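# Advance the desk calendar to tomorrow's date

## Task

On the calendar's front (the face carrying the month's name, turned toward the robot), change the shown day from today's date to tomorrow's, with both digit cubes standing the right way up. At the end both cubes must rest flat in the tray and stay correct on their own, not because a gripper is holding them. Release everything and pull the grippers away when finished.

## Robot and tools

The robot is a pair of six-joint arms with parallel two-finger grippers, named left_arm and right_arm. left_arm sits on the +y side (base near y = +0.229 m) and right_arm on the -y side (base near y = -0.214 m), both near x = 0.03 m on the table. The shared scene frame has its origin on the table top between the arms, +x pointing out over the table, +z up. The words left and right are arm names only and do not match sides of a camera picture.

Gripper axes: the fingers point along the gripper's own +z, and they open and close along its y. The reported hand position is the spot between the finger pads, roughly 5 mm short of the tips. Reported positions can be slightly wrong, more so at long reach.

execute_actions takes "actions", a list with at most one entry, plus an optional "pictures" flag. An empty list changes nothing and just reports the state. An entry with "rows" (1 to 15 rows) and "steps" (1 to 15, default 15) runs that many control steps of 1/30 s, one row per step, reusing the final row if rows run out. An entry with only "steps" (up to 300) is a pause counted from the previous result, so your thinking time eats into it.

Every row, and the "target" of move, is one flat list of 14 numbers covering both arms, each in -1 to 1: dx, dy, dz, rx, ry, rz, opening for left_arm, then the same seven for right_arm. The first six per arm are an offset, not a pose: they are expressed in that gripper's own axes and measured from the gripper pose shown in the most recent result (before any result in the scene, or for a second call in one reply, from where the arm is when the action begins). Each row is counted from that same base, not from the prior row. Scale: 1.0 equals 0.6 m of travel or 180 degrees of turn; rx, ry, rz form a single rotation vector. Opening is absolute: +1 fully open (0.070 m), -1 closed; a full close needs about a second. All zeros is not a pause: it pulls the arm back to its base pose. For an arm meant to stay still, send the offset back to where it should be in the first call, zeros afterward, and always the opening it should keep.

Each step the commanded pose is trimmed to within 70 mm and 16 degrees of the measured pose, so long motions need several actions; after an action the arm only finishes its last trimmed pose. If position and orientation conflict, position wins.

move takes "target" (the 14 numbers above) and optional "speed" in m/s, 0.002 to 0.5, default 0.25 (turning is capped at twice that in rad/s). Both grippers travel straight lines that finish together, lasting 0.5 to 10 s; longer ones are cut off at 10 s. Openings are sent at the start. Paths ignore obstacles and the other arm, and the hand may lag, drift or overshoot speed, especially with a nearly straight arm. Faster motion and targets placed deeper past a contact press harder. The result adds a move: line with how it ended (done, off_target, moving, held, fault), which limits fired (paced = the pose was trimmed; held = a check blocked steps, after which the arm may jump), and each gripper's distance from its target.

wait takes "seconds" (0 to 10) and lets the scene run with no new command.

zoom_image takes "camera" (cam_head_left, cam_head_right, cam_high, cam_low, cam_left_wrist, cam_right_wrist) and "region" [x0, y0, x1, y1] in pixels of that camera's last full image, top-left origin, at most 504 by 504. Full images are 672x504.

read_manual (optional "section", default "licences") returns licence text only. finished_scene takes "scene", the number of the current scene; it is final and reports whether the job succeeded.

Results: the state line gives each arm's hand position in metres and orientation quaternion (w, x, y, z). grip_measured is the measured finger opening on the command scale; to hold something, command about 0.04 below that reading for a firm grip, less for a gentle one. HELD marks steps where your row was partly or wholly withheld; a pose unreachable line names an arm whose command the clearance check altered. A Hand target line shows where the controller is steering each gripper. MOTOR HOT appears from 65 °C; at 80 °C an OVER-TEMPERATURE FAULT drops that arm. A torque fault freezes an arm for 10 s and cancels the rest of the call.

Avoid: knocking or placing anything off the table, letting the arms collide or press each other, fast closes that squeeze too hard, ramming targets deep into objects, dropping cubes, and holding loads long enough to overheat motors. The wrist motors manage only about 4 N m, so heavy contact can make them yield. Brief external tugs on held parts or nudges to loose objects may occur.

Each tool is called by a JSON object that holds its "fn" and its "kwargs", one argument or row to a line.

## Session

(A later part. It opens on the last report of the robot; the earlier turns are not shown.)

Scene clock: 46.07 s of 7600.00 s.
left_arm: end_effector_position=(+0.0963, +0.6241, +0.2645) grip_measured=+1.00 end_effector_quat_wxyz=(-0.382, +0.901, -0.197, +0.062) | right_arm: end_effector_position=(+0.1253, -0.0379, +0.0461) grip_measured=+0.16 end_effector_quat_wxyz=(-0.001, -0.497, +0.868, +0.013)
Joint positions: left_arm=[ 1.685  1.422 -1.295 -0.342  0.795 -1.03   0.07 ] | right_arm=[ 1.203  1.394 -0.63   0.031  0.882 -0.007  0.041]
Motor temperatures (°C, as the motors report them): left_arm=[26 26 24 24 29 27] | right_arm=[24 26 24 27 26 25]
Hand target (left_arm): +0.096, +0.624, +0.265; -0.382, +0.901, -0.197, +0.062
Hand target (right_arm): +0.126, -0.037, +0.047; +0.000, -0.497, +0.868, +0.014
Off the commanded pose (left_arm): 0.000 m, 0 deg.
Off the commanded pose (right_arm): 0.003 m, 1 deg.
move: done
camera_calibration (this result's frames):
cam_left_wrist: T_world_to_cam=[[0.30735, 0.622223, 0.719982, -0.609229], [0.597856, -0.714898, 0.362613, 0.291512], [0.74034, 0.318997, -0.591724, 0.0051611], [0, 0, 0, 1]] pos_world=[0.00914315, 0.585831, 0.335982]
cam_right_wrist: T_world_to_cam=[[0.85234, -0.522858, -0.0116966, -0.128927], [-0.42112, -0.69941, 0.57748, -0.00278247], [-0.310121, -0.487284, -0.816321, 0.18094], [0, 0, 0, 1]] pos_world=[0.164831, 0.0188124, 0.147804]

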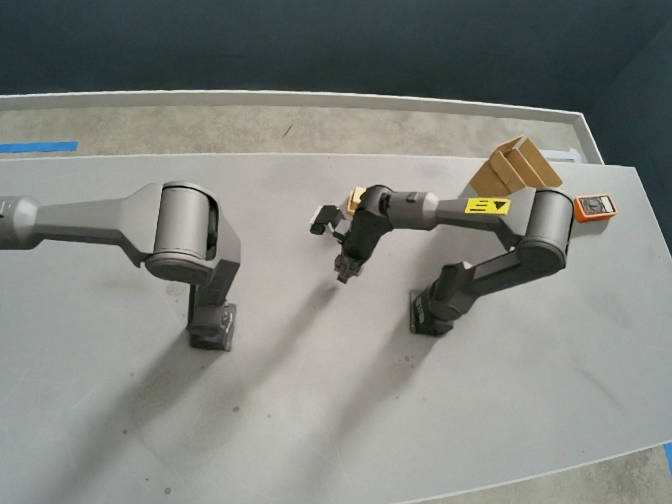

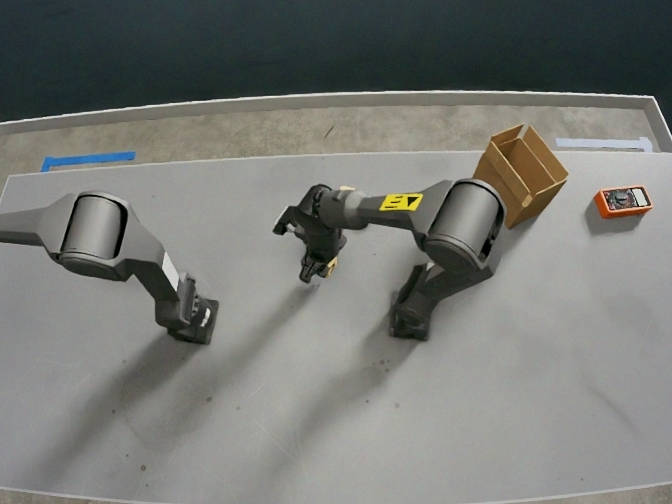

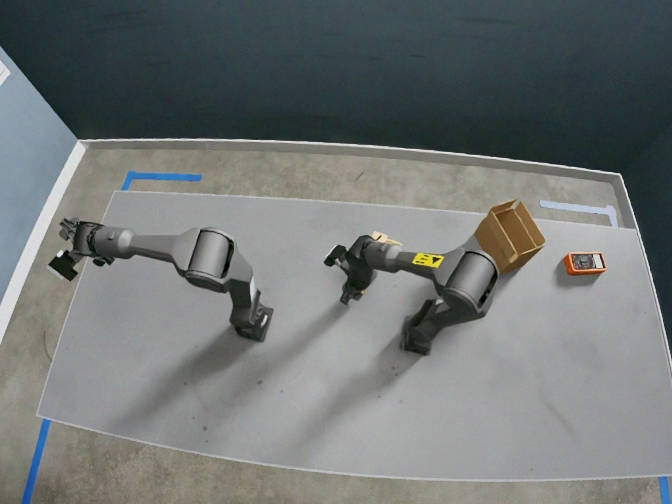

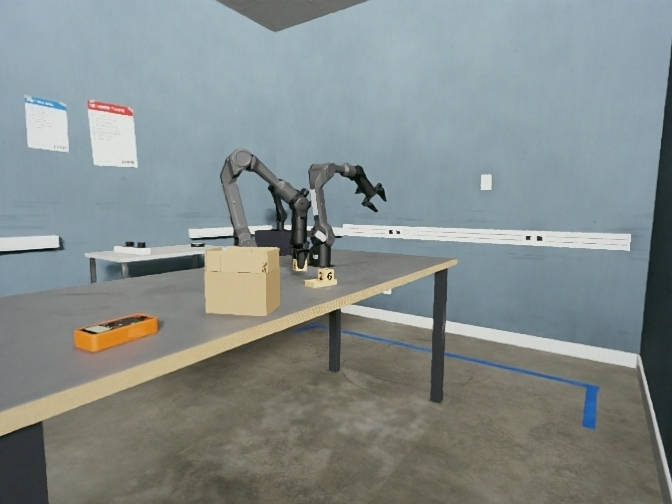

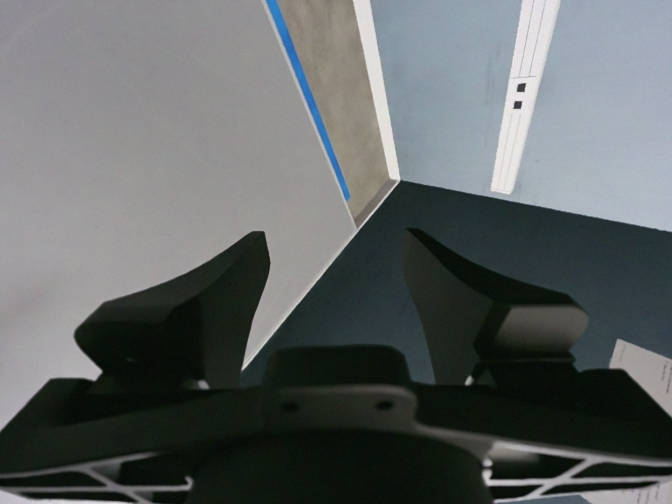

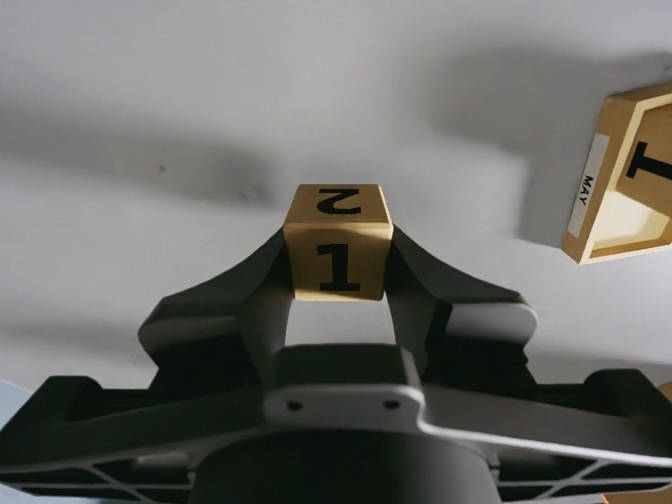

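{"fn": "move", "kwargs": {
  "target": [0,0,0,0,0,0,1,0,0,0.041,0.007,0.003,-0.01,0.06],
  "speed": 0.025
}}

{"fn": "zoom_image", "kwargs": {
  "camera": "cam_low",
  "region": [260,230,360,300]
}}

{"fn": "move", "kwargs": {
  "target": [0,0,0,0,0,0,1,0,0,0,0,0,0,0.6]
}}

{"fn": "move", "kwargs": {
  "target": [0,0,0,0,0,0,1,-0.01,0,0.005,0,0.128,0,0.6],
  "speed": 0.12
}}

Scene clock: 49.57 s of 7600.00 s.
left_arm: end_effector_position=(+0.0963, +0.6241, +0.2645) grip_measured=+1.00 end_effector_quat_wxyz=(-0.382, +0.901, -0.197, +0.062) | right_arm: end_effector_position=(+0.1246, -0.0375, +0.0211) grip_measured=+0.16 end_effector_quat_wxyz=(+0.000, -0.511, +0.860, +0.002)
Joint positions: left_arm=[ 1.685  1.422 -1.295 -0.342  0.795 -1.03   0.07 ] | right_arm=[ 1.231  1.469 -0.579  0.003  0.766  0.006  0.041]
Motor temperatures (°C, as the motors report them): left_arm=[26 26 24 24 29 27] | right_arm=[24 26 24 27 26 25]
Hand target (left_arm): +0.096, +0.624, +0.265; -0.382, +0.901, -0.197, +0.062
Hand target (right_arm): +0.125, -0.037, +0.021; +0.001, -0.511, +0.860, +0.002
Off the commanded pose (left_arm): 0.000 m, 0 deg.
Off the commanded pose (right_arm): 0.001 m, 0 deg.
move: done
camera_calibration (this result's frames):
cam_left_wrist: T_world_to_cam=[[0.30735, 0.622223, 0.719982, -0.609229], [0.597856, -0.714898, 0.362613, 0.291512], [0.74034, 0.318997, -0.591724, 0.0051611], [0, 0, 0, 1]] pos_world=[0.00914311, 0.585831, 0.335982]
cam_right_wrist: T_world_to_cam=[[0.86861, -0.495394, 0.0100629, -0.129814], [-0.407061, -0.701854, 0.584553, 0.0096626], [-0.282522, -0.511845, -0.811293, 0.155985], [0, 0, 0, 1]] pos_world=[0.16076, 0.022313, 0.122208]

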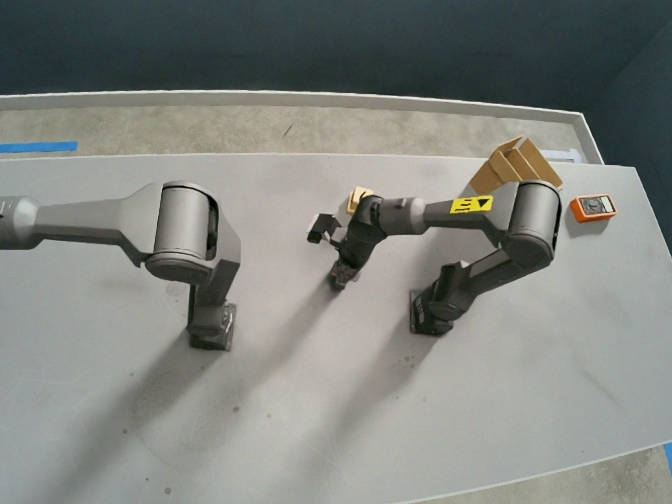

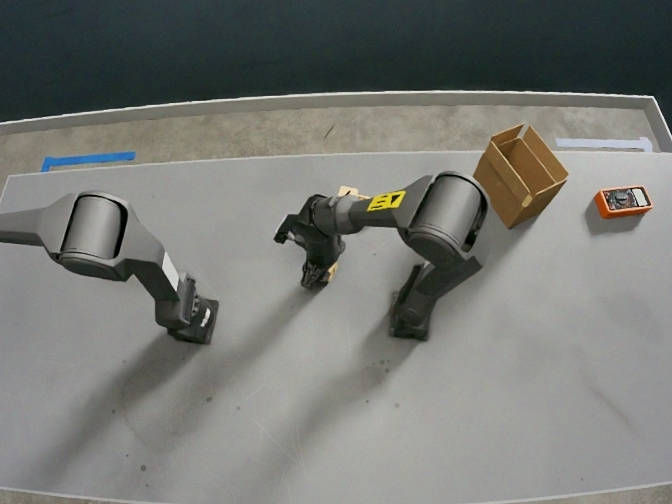

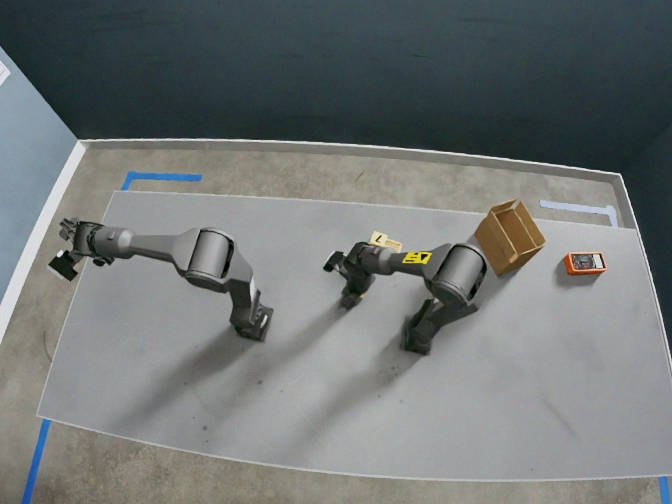

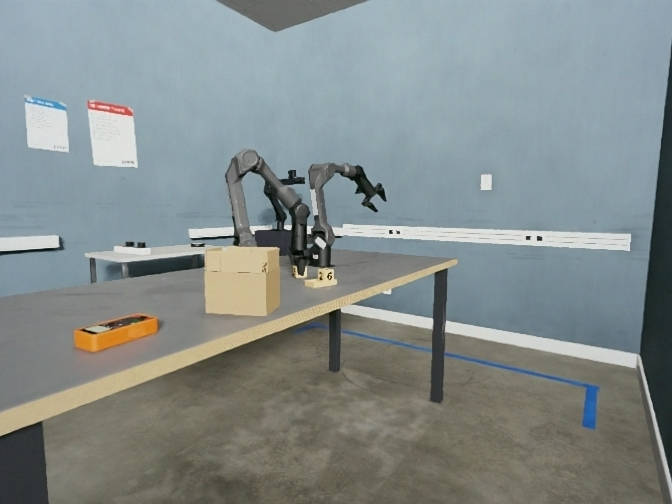

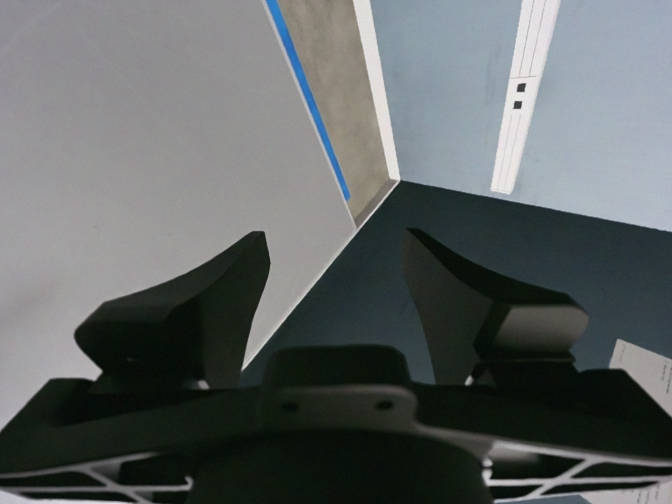

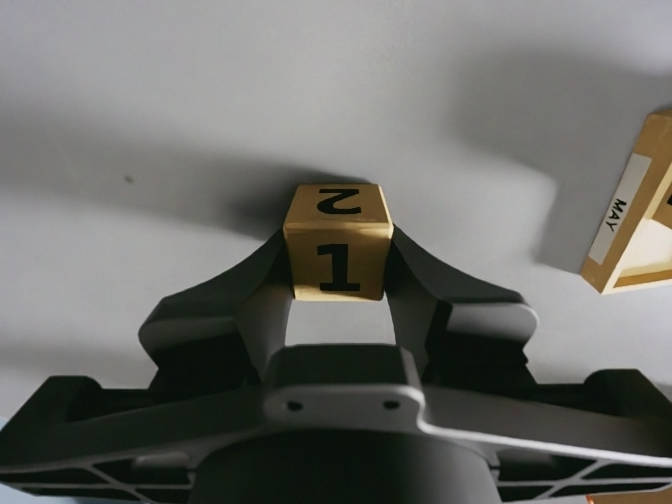

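Region (260, 230, 360, 300) of cam_low's 672x504 image, scaled by 5.040, with more detail than that image has; it fills the top 353 rows of this view, and the rest is white.

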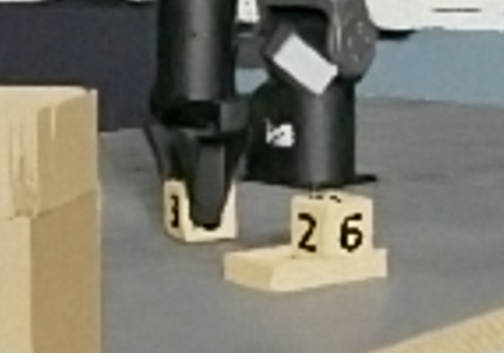

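Scene clock: 50.07 s of 7600.00 s.
left_arm: end_effector_position=(+0.0963, +0.6241, +0.2645) grip_measured=+1.00 end_effector_quat_wxyz=(-0.382, +0.901, -0.197, +0.062) | right_arm: end_effector_position=(+0.1246, -0.0375, +0.0210) grip_measured=+0.60 end_effector_quat_wxyz=(+0.000, -0.511, +0.860, +0.002)
Joint positions: left_arm=[ 1.685  1.422 -1.295 -0.342  0.795 -1.03   0.07 ] | right_arm=[ 1.231  1.469 -0.579  0.003  0.766  0.006  0.056]
Motor temperatures (°C, as the motors report them): left_arm=[26 26 24 24 29 27] | right_arm=[24 26 24 27 26 25]
Hand target (left_arm): +0.096, +0.624, +0.265; -0.382, +0.901, -0.197, +0.062
Hand target (right_arm): +0.125, -0.037, +0.021; +0.000, -0.511, +0.860, +0.002
Off the commanded pose (left_arm): 0.000 m, 0 deg.
Off the commanded pose (right_arm): 0.000 m, 0 deg.
move: done
camera_calibration (this result's frames):
cam_left_wrist: T_world_to_cam=[[0.30735, 0.622223, 0.719982, -0.609229], [0.597856, -0.714898, 0.362613, 0.291512], [0.74034, 0.318997, -0.591724, 0.00516099], [0, 0, 0, 1]] pos_world=[0.00914313, 0.585831, 0.335982]
cam_right_wrist: T_world_to_cam=[[0.868642, -0.495338, 0.0100744, -0.129806], [-0.406991, -0.701824, 0.584638, 0.0096644], [-0.282523, -0.511941, -0.811232, 0.155951], [0, 0, 0, 1]] pos_world=[0.160748, 0.0223226, 0.12217]

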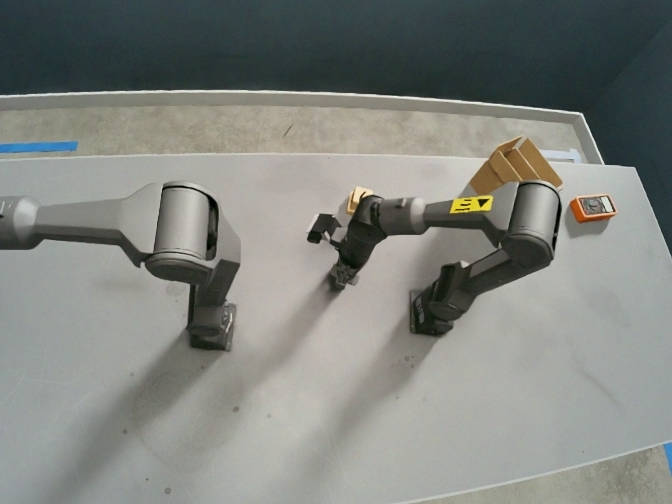

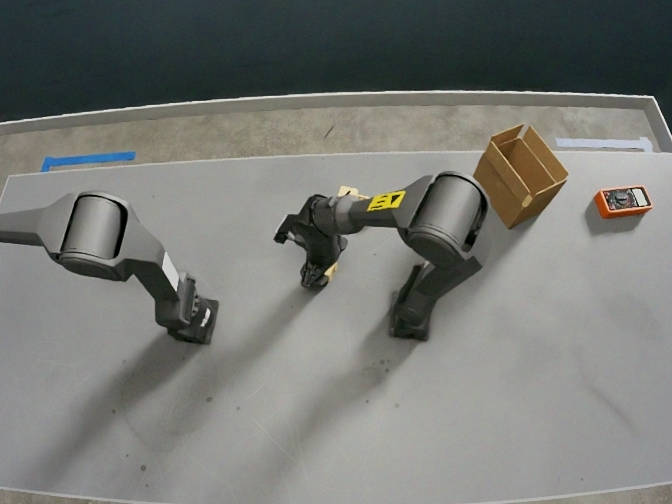

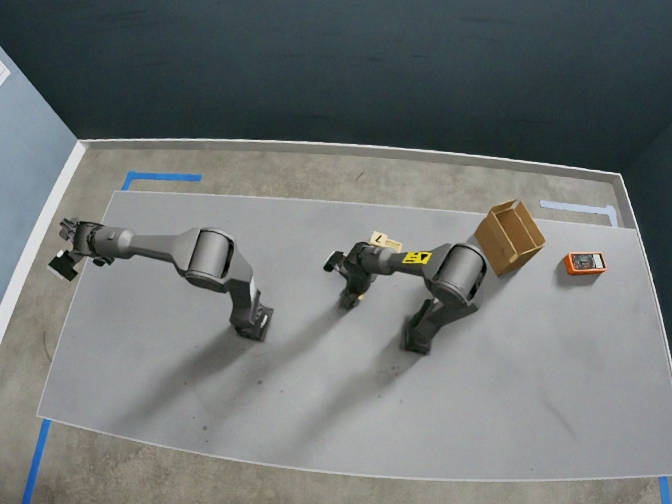

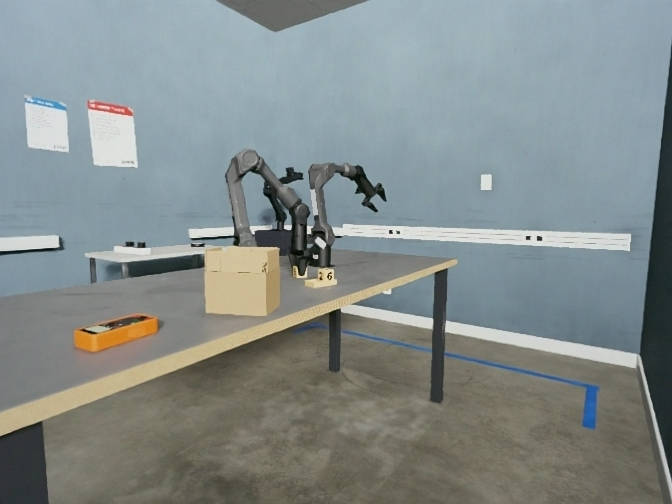

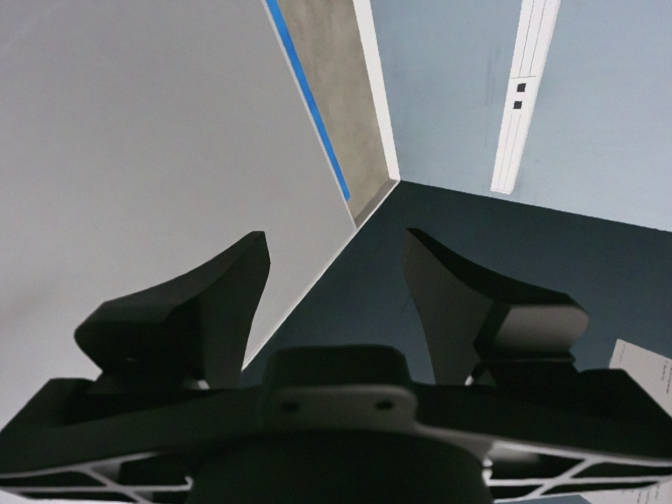

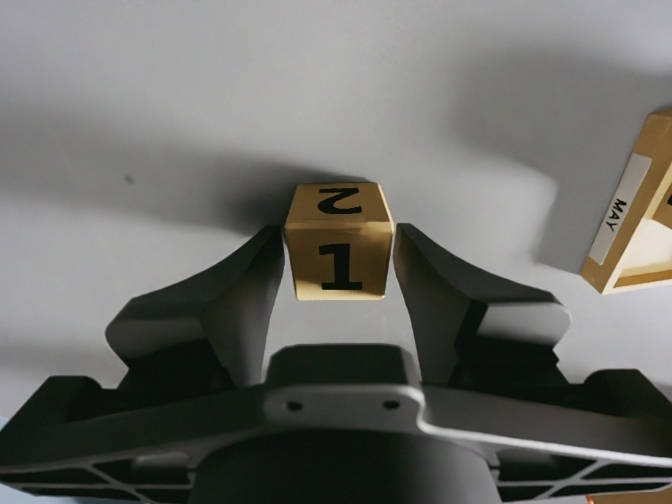

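Scene clock: 52.00 s of 7600.00 s.
left_arm: end_effector_position=(+0.0963, +0.6241, +0.2645) grip_measured=+1.00 end_effector_quat_wxyz=(-0.382, +0.901, -0.197, +0.062) | right_arm: end_effector_position=(+0.1273, -0.0324, +0.0161) grip_measured=+0.60 end_effector_quat_wxyz=(-0.171, -0.501, +0.842, -0.103)
Joint positions: left_arm=[ 1.685  1.422 -1.295 -0.342  0.795 -1.03   0.07 ] | right_arm=[ 1.232  1.812 -0.908  0.001  1.155  0.008  0.056]
Motor temperatures (°C, as the motors report them): left_arm=[26 26 24 24 29 27] | right_arm=[24 26 24 27 26 25]
Hand target (left_arm): +0.096, +0.624, +0.265; -0.382, +0.901, -0.197, +0.062
Hand target (right_arm): +0.127, -0.033, +0.016; -0.170, -0.501, +0.842, -0.103
Off the commanded pose (left_arm): 0.000 m, 0 deg.
Off the commanded pose (right_arm): 0.002 m, 0 deg.
move: done
camera_calibration (this result's frames):
cam_left_wrist: T_world_to_cam=[[0.30735, 0.622223, 0.719982, -0.609229], [0.597856, -0.714898, 0.362613, 0.291512], [0.74034, 0.318997, -0.591724, 0.00516101], [0, 0, 0, 1]] pos_world=[0.00914314, 0.585831, 0.335982]
cam_right_wrist: T_world_to_cam=[[0.872158, -0.488741, 0.0217335, -0.130066], [-0.268924, -0.441837, 0.855839, 0.00371351], [-0.408681, -0.752271, -0.516786, 0.158833], [0, 0, 0, 1]] pos_world=[0.179349, 0.0575577, 0.0817315]

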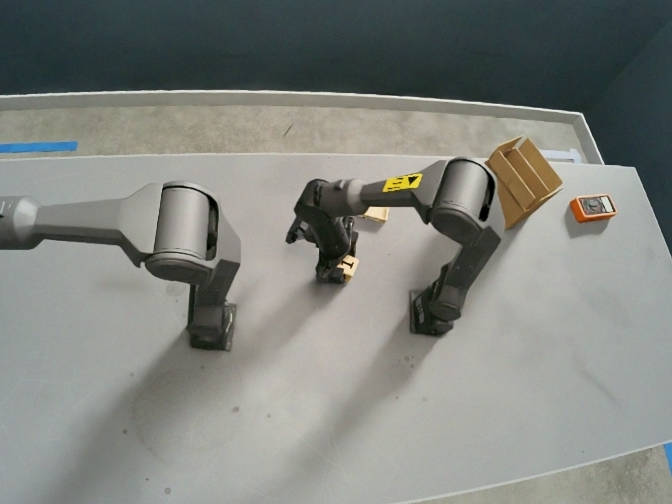

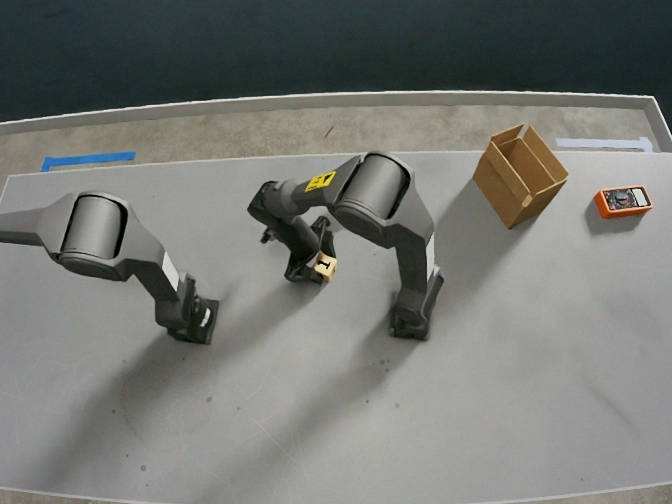

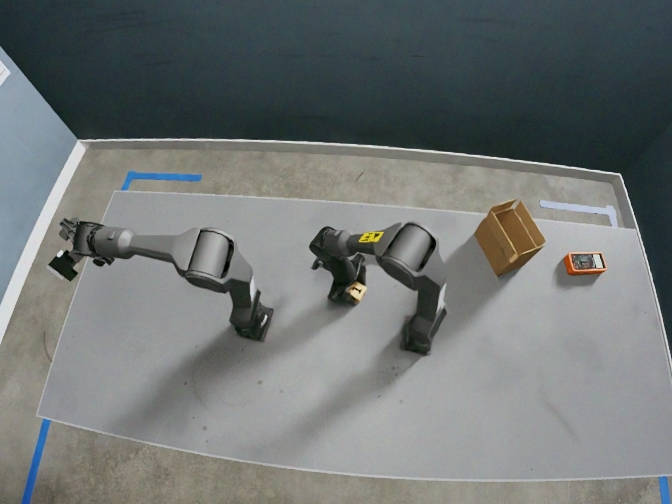

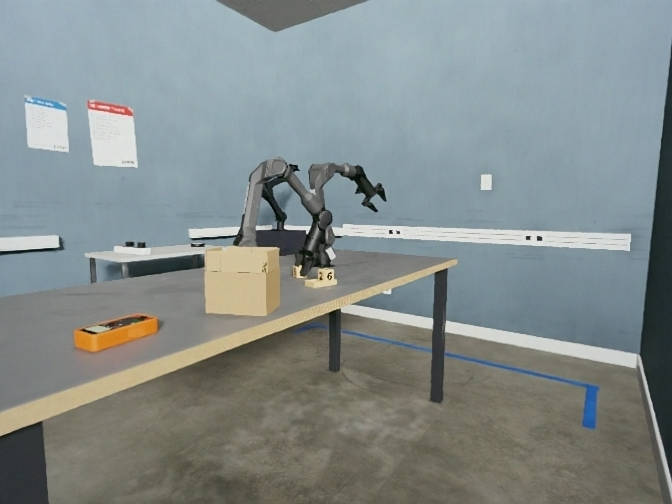

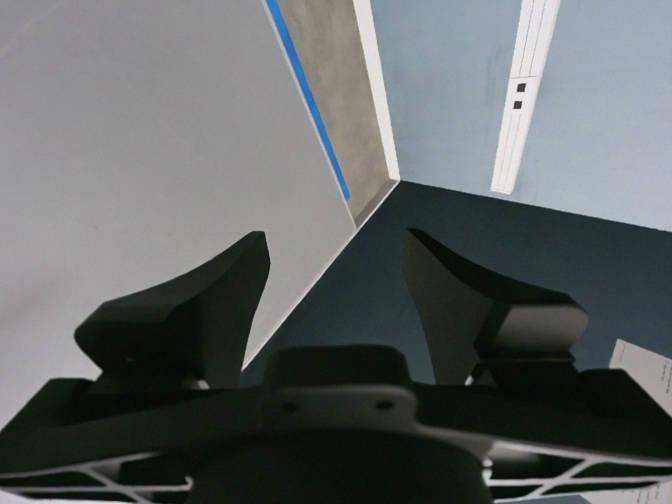

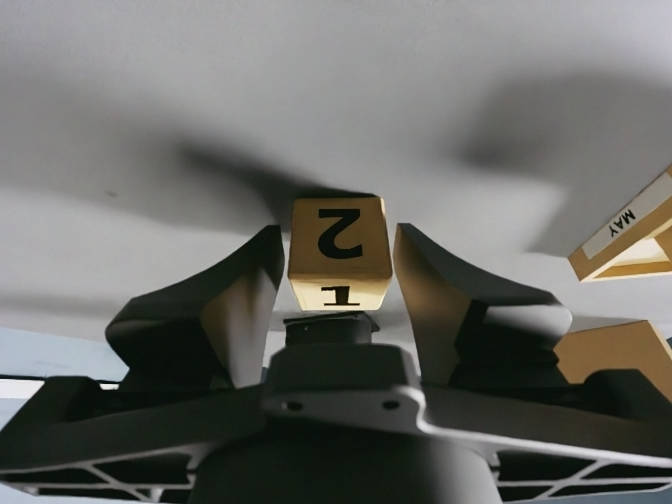

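{"fn": "move", "kwargs": {
  "target": [0,0,0,0,0,0,1,0,0,0,0,0,0,0.06]
}}

{"fn": "move", "kwargs": {
  "target": [0,0,0,0,0,0,1,0.026,0,-0.062,0,-0.128,0,0.06],
  "speed": 0.15
}}

{"fn": "move", "kwargs": {
  "target": [0,0,0,0,0,0,1,-0.31,0,0.015,0,-0.372,0,0.06],
  "speed": 0.2
}}

Scene clock: 54.50 s of 7600.00 s.
left_arm: end_effector_position=(+0.0963, +0.6241, +0.2645) grip_measured=+1.00 end_effector_quat_wxyz=(-0.382, +0.901, -0.197, +0.062) | right_arm: end_effector_position=(+0.1272, -0.0327, +0.0162) grip_measured=+0.16 end_effector_quat_wxyz=(-0.170, -0.501, +0.842, -0.103)
Joint positions: left_arm=[ 1.685  1.422 -1.295 -0.342  0.795 -1.03   0.07 ] | right_arm=[ 1.232  1.811 -0.906  0.001  1.155  0.008  0.041]
Motor temperatures (°C, as the motors report them): left_arm=[26 26 24 24 29 27] | right_arm=[24 27 24 27 26 25]
Hand target (left_arm): +0.096, +0.624, +0.265; -0.382, +0.901, -0.197, +0.062
Hand target (right_arm): +0.127, -0.032, +0.016; -0.171, -0.501, +0.842, -0.103
Off the commanded pose (left_arm): 0.000 m, 0 deg.
Off the commanded pose (right_arm): 0.000 m, 0 deg.
move: done
camera_calibration (this result's frames):
cam_left_wrist: T_world_to_cam=[[0.30735, 0.622223, 0.719982, -0.609229], [0.597856, -0.714898, 0.362613, 0.291512], [0.74034, 0.318997, -0.591724, 0.00516097], [0, 0, 0, 1]] pos_world=[0.0091431, 0.585831, 0.335982]
cam_right_wrist: T_world_to_cam=[[0.872169, -0.488721, 0.0217473, -0.13008], [-0.269054, -0.442078, 0.855673, 0.00349879], [-0.408571, -0.752143, -0.517059, 0.158678], [0, 0, 0, 1]] pos_world=[0.179224, 0.0573231, 0.0818812]

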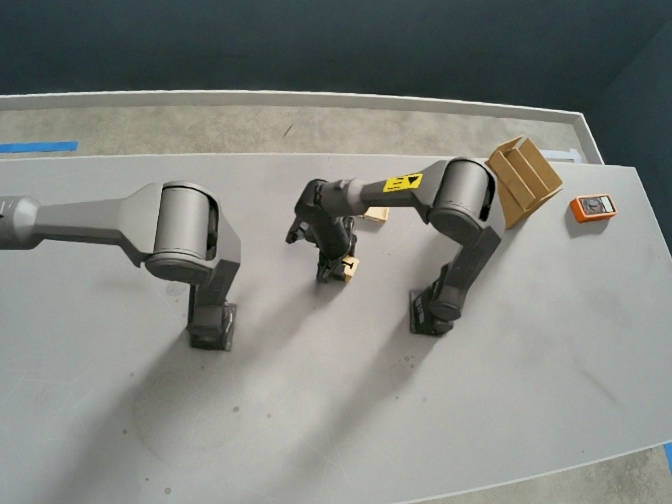

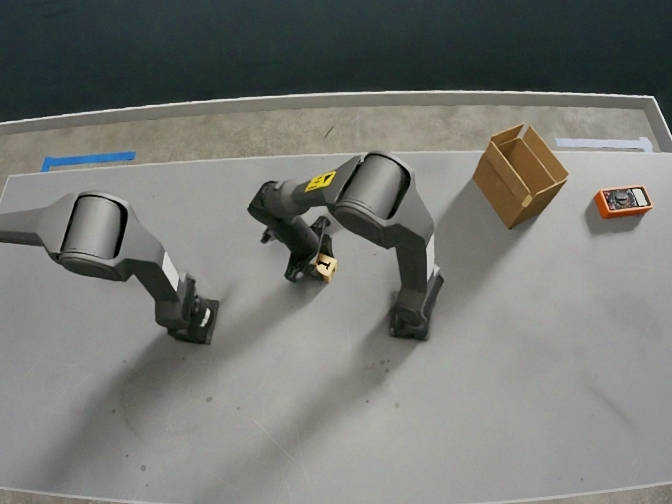

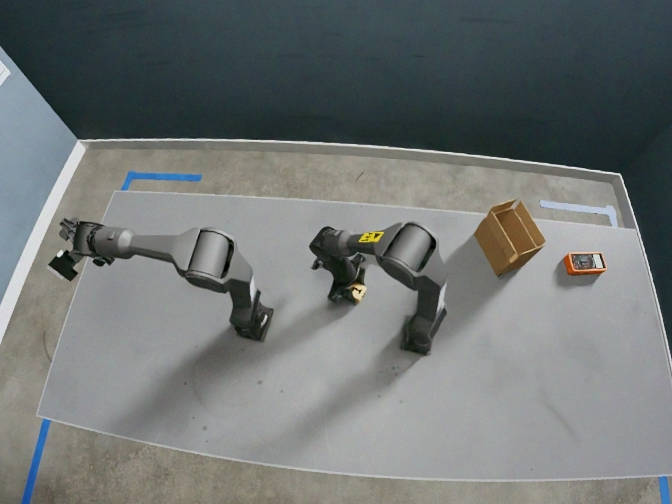

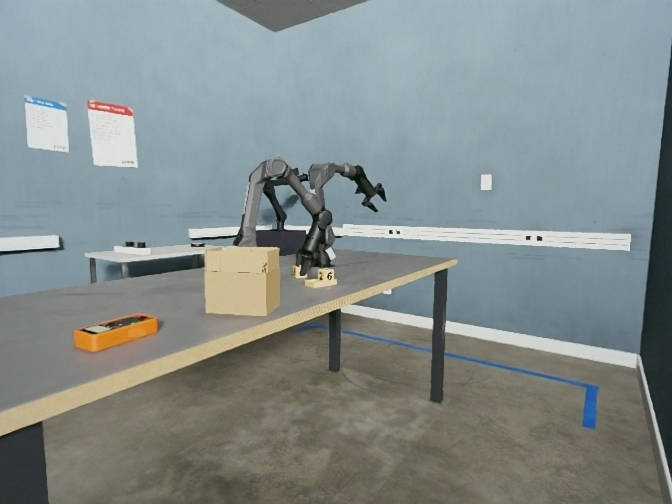

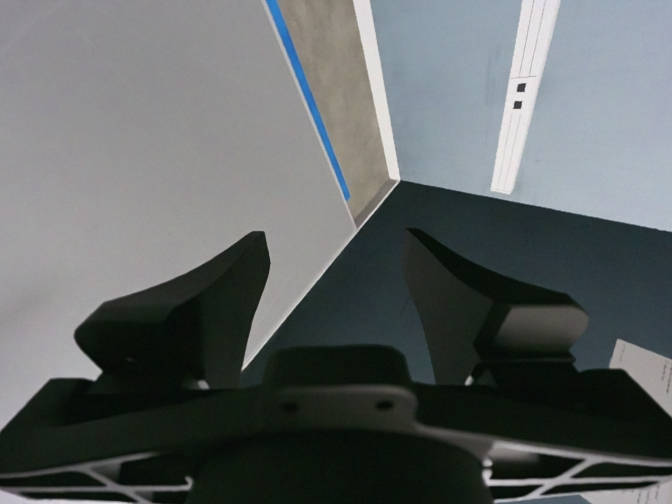

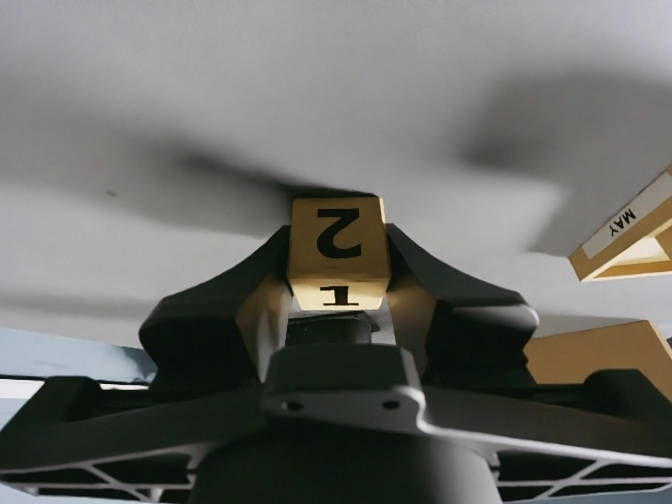

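Scene clock: 56.13 s of 7600.00 s.
left_arm: end_effector_position=(+0.0963, +0.6241, +0.2645) grip_measured=+1.00 end_effector_quat_wxyz=(-0.382, +0.901, -0.197, +0.062) | right_arm: end_effector_position=(+0.1277, -0.0319, +0.0588) grip_measured=+0.16 end_effector_quat_wxyz=(+0.001, -0.511, +0.860, +0.002)
Joint positions: left_arm=[ 1.685  1.422 -1.295 -0.342  0.795 -1.03   0.07 ] | right_arm=[ 1.23   1.395 -0.691  0.003  0.95   0.007  0.041]
Motor temperatures (°C, as the motors report them): left_arm=[26 26 24 24 29 27] | right_arm=[24 27 24 27 26 25]
Hand target (left_arm): +0.096, +0.624, +0.265; -0.382, +0.901, -0.197, +0.062
Hand target (right_arm): +0.128, -0.032, +0.059; +0.000, -0.511, +0.860, +0.001
Off the commanded pose (left_arm): 0.000 m, 0 deg.
Off the commanded pose (right_arm): 0.002 m, 0 deg.
move: done
camera_calibration (this result's frames):
cam_left_wrist: T_world_to_cam=[[0.30735, 0.622223, 0.719982, -0.609229], [0.597856, -0.714898, 0.362613, 0.291512], [0.74034, 0.318997, -0.591724, 0.00516097], [0, 0, 0, 1]] pos_world=[0.00914313, 0.585831, 0.335982]
cam_right_wrist: T_world_to_cam=[[0.868542, -0.495508, 0.0102959, -0.130176], [-0.407506, -0.702158, 0.583878, -0.00714723], [-0.282087, -0.511319, -0.811776, 0.190312], [0, 0, 0, 1]] pos_world=[0.163836, 0.0277881, 0.160004]

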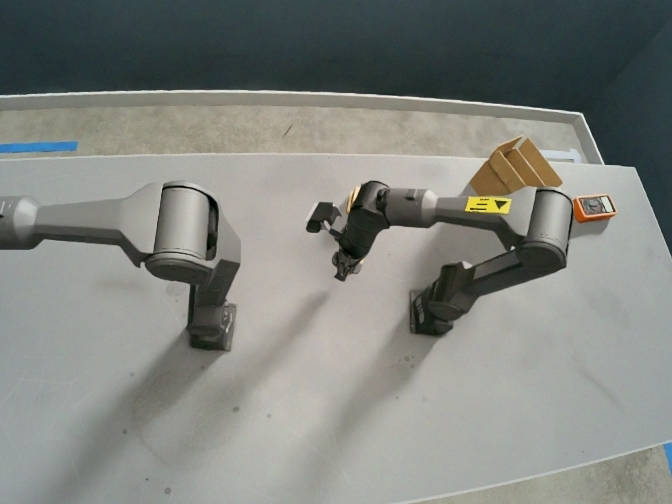

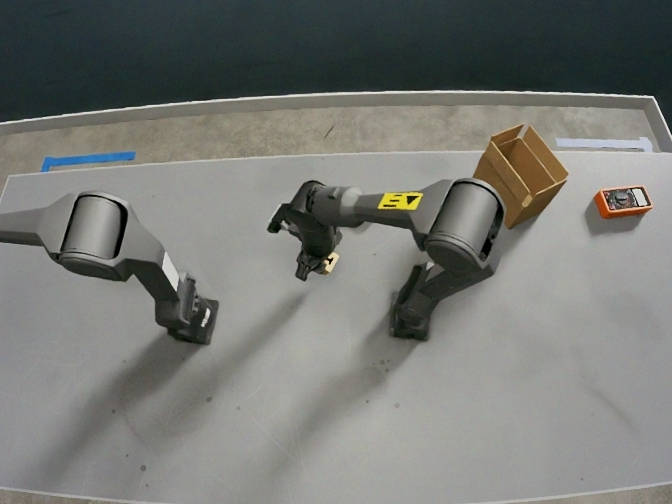

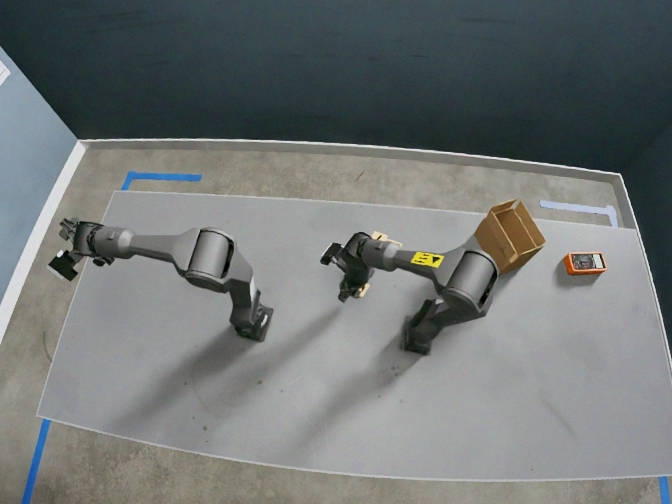

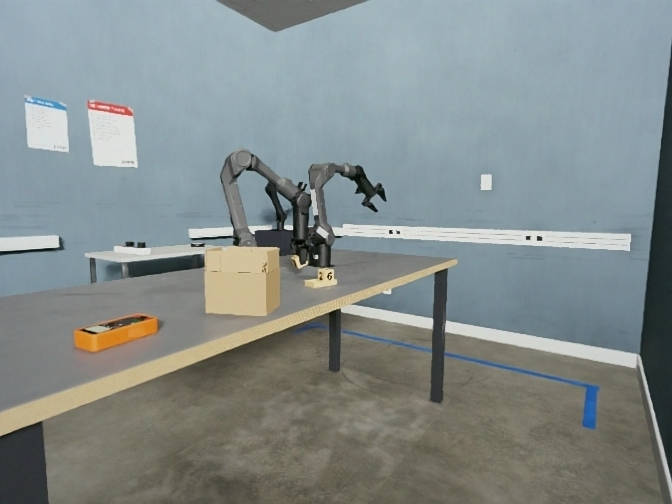

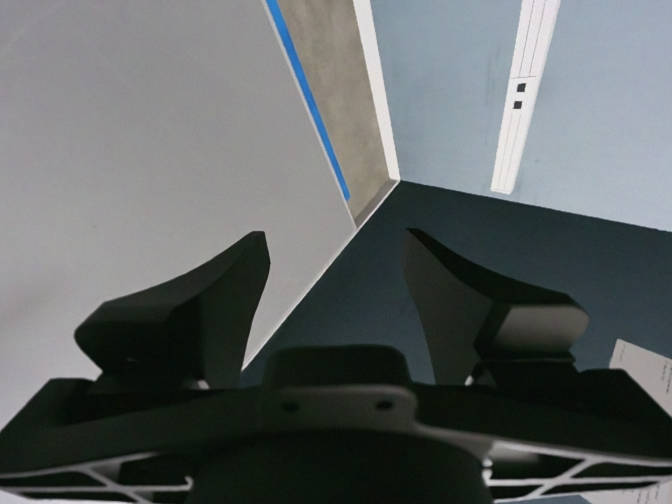

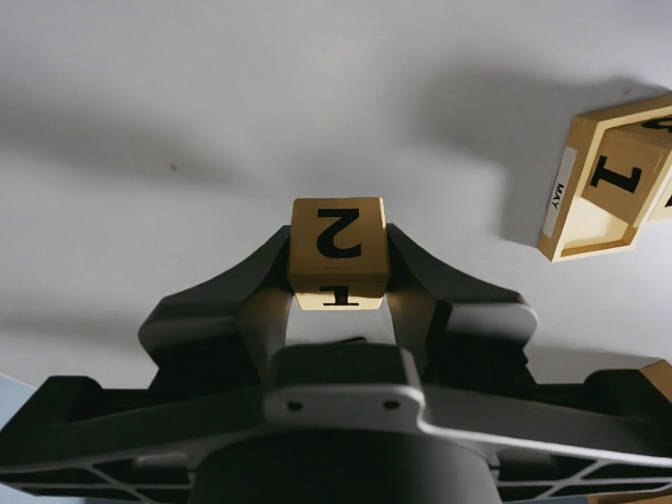

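Scene clock: 59.47 s of 7600.00 s.
left_arm: end_effector_position=(+0.0963, +0.6241, +0.2645) grip_measured=+1.00 end_effector_quat_wxyz=(-0.382, +0.901, -0.197, +0.062) | right_arm: end_effector_position=(+0.2133, +0.1311, +0.0487) grip_measured=+0.16 end_effector_quat_wxyz=(+0.471, -0.425, +0.717, +0.289)
Joint positions: left_arm=[ 1.685  1.422 -1.295 -0.342  0.795 -1.03   0.07 ] | right_arm=[ 1.233  1.888 -0.39  -0.004 -1.011  0.016  0.041]
Motor temperatures (°C, as the motors report them): left_arm=[26 26 24 24 29 27] | right_arm=[24 27 24 27 26 25]
Hand target (left_arm): +0.096, +0.624, +0.265; -0.382, +0.901, -0.197, +0.062
Hand target (right_arm): +0.213, +0.131, +0.049; +0.471, -0.425, +0.717, +0.290
Off the commanded pose (left_arm): 0.000 m, 0 deg.
Off the commanded pose (right_arm): 0.004 m, 1 deg.
move: off_target (right_arm)
camera_calibration (this result's frames):
cam_left_wrist: T_world_to_cam=[[0.30735, 0.622223, 0.719982, -0.609229], [0.597856, -0.714898, 0.362613, 0.291512], [0.74034, 0.318997, -0.591724, 0.00516101], [0, 0, 0, 1]] pos_world=[0.0091431, 0.585831, 0.335982]
cam_right_wrist: T_world_to_cam=[[0.872636, -0.487552, -0.0282795, -0.123691], [-0.430227, -0.740051, -0.516942, 0.211582], [0.231108, 0.463269, -0.855553, 0.0545127], [0, 0, 0, 1]] pos_world=[0.186367, 0.0710215, 0.152516]

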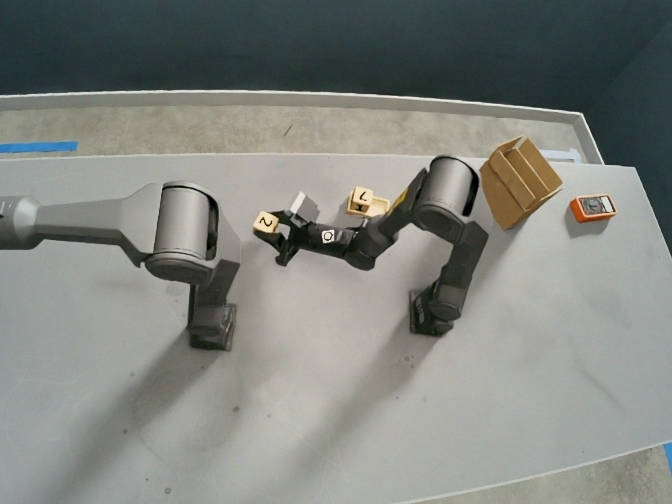

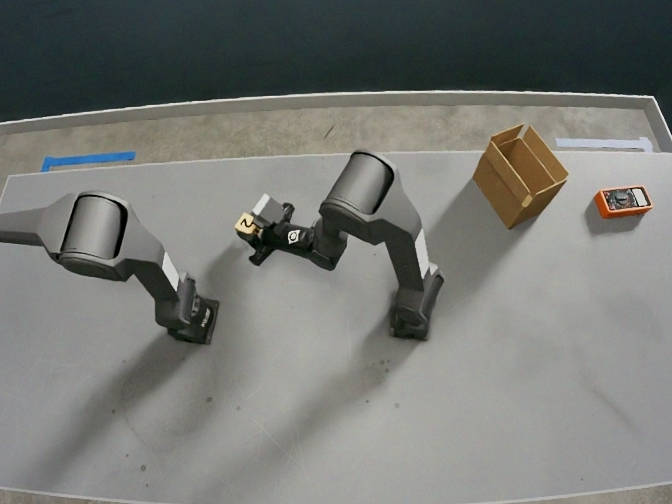

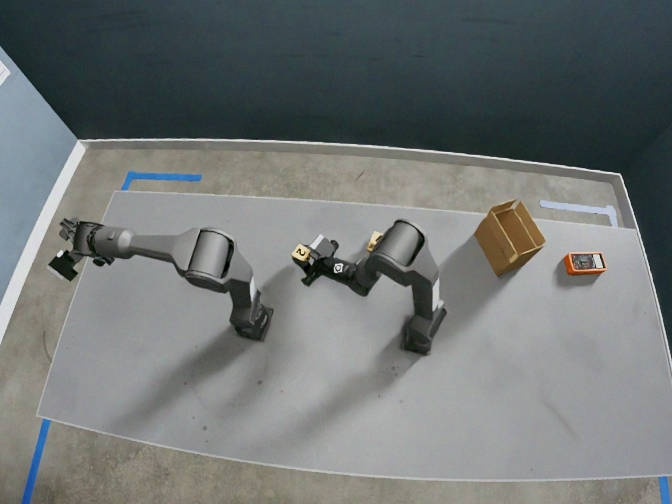

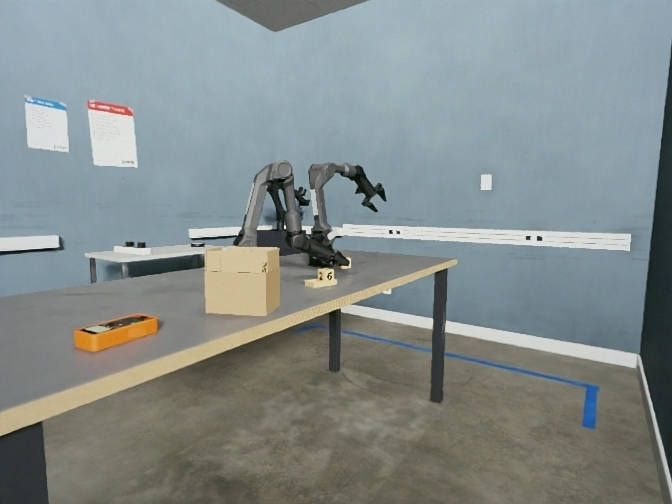

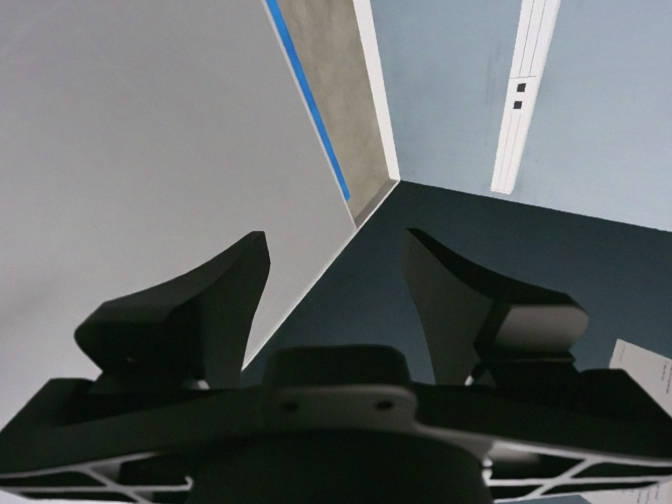

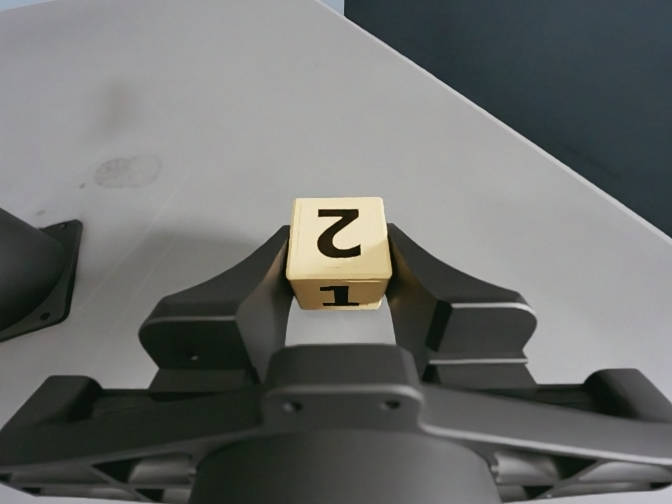

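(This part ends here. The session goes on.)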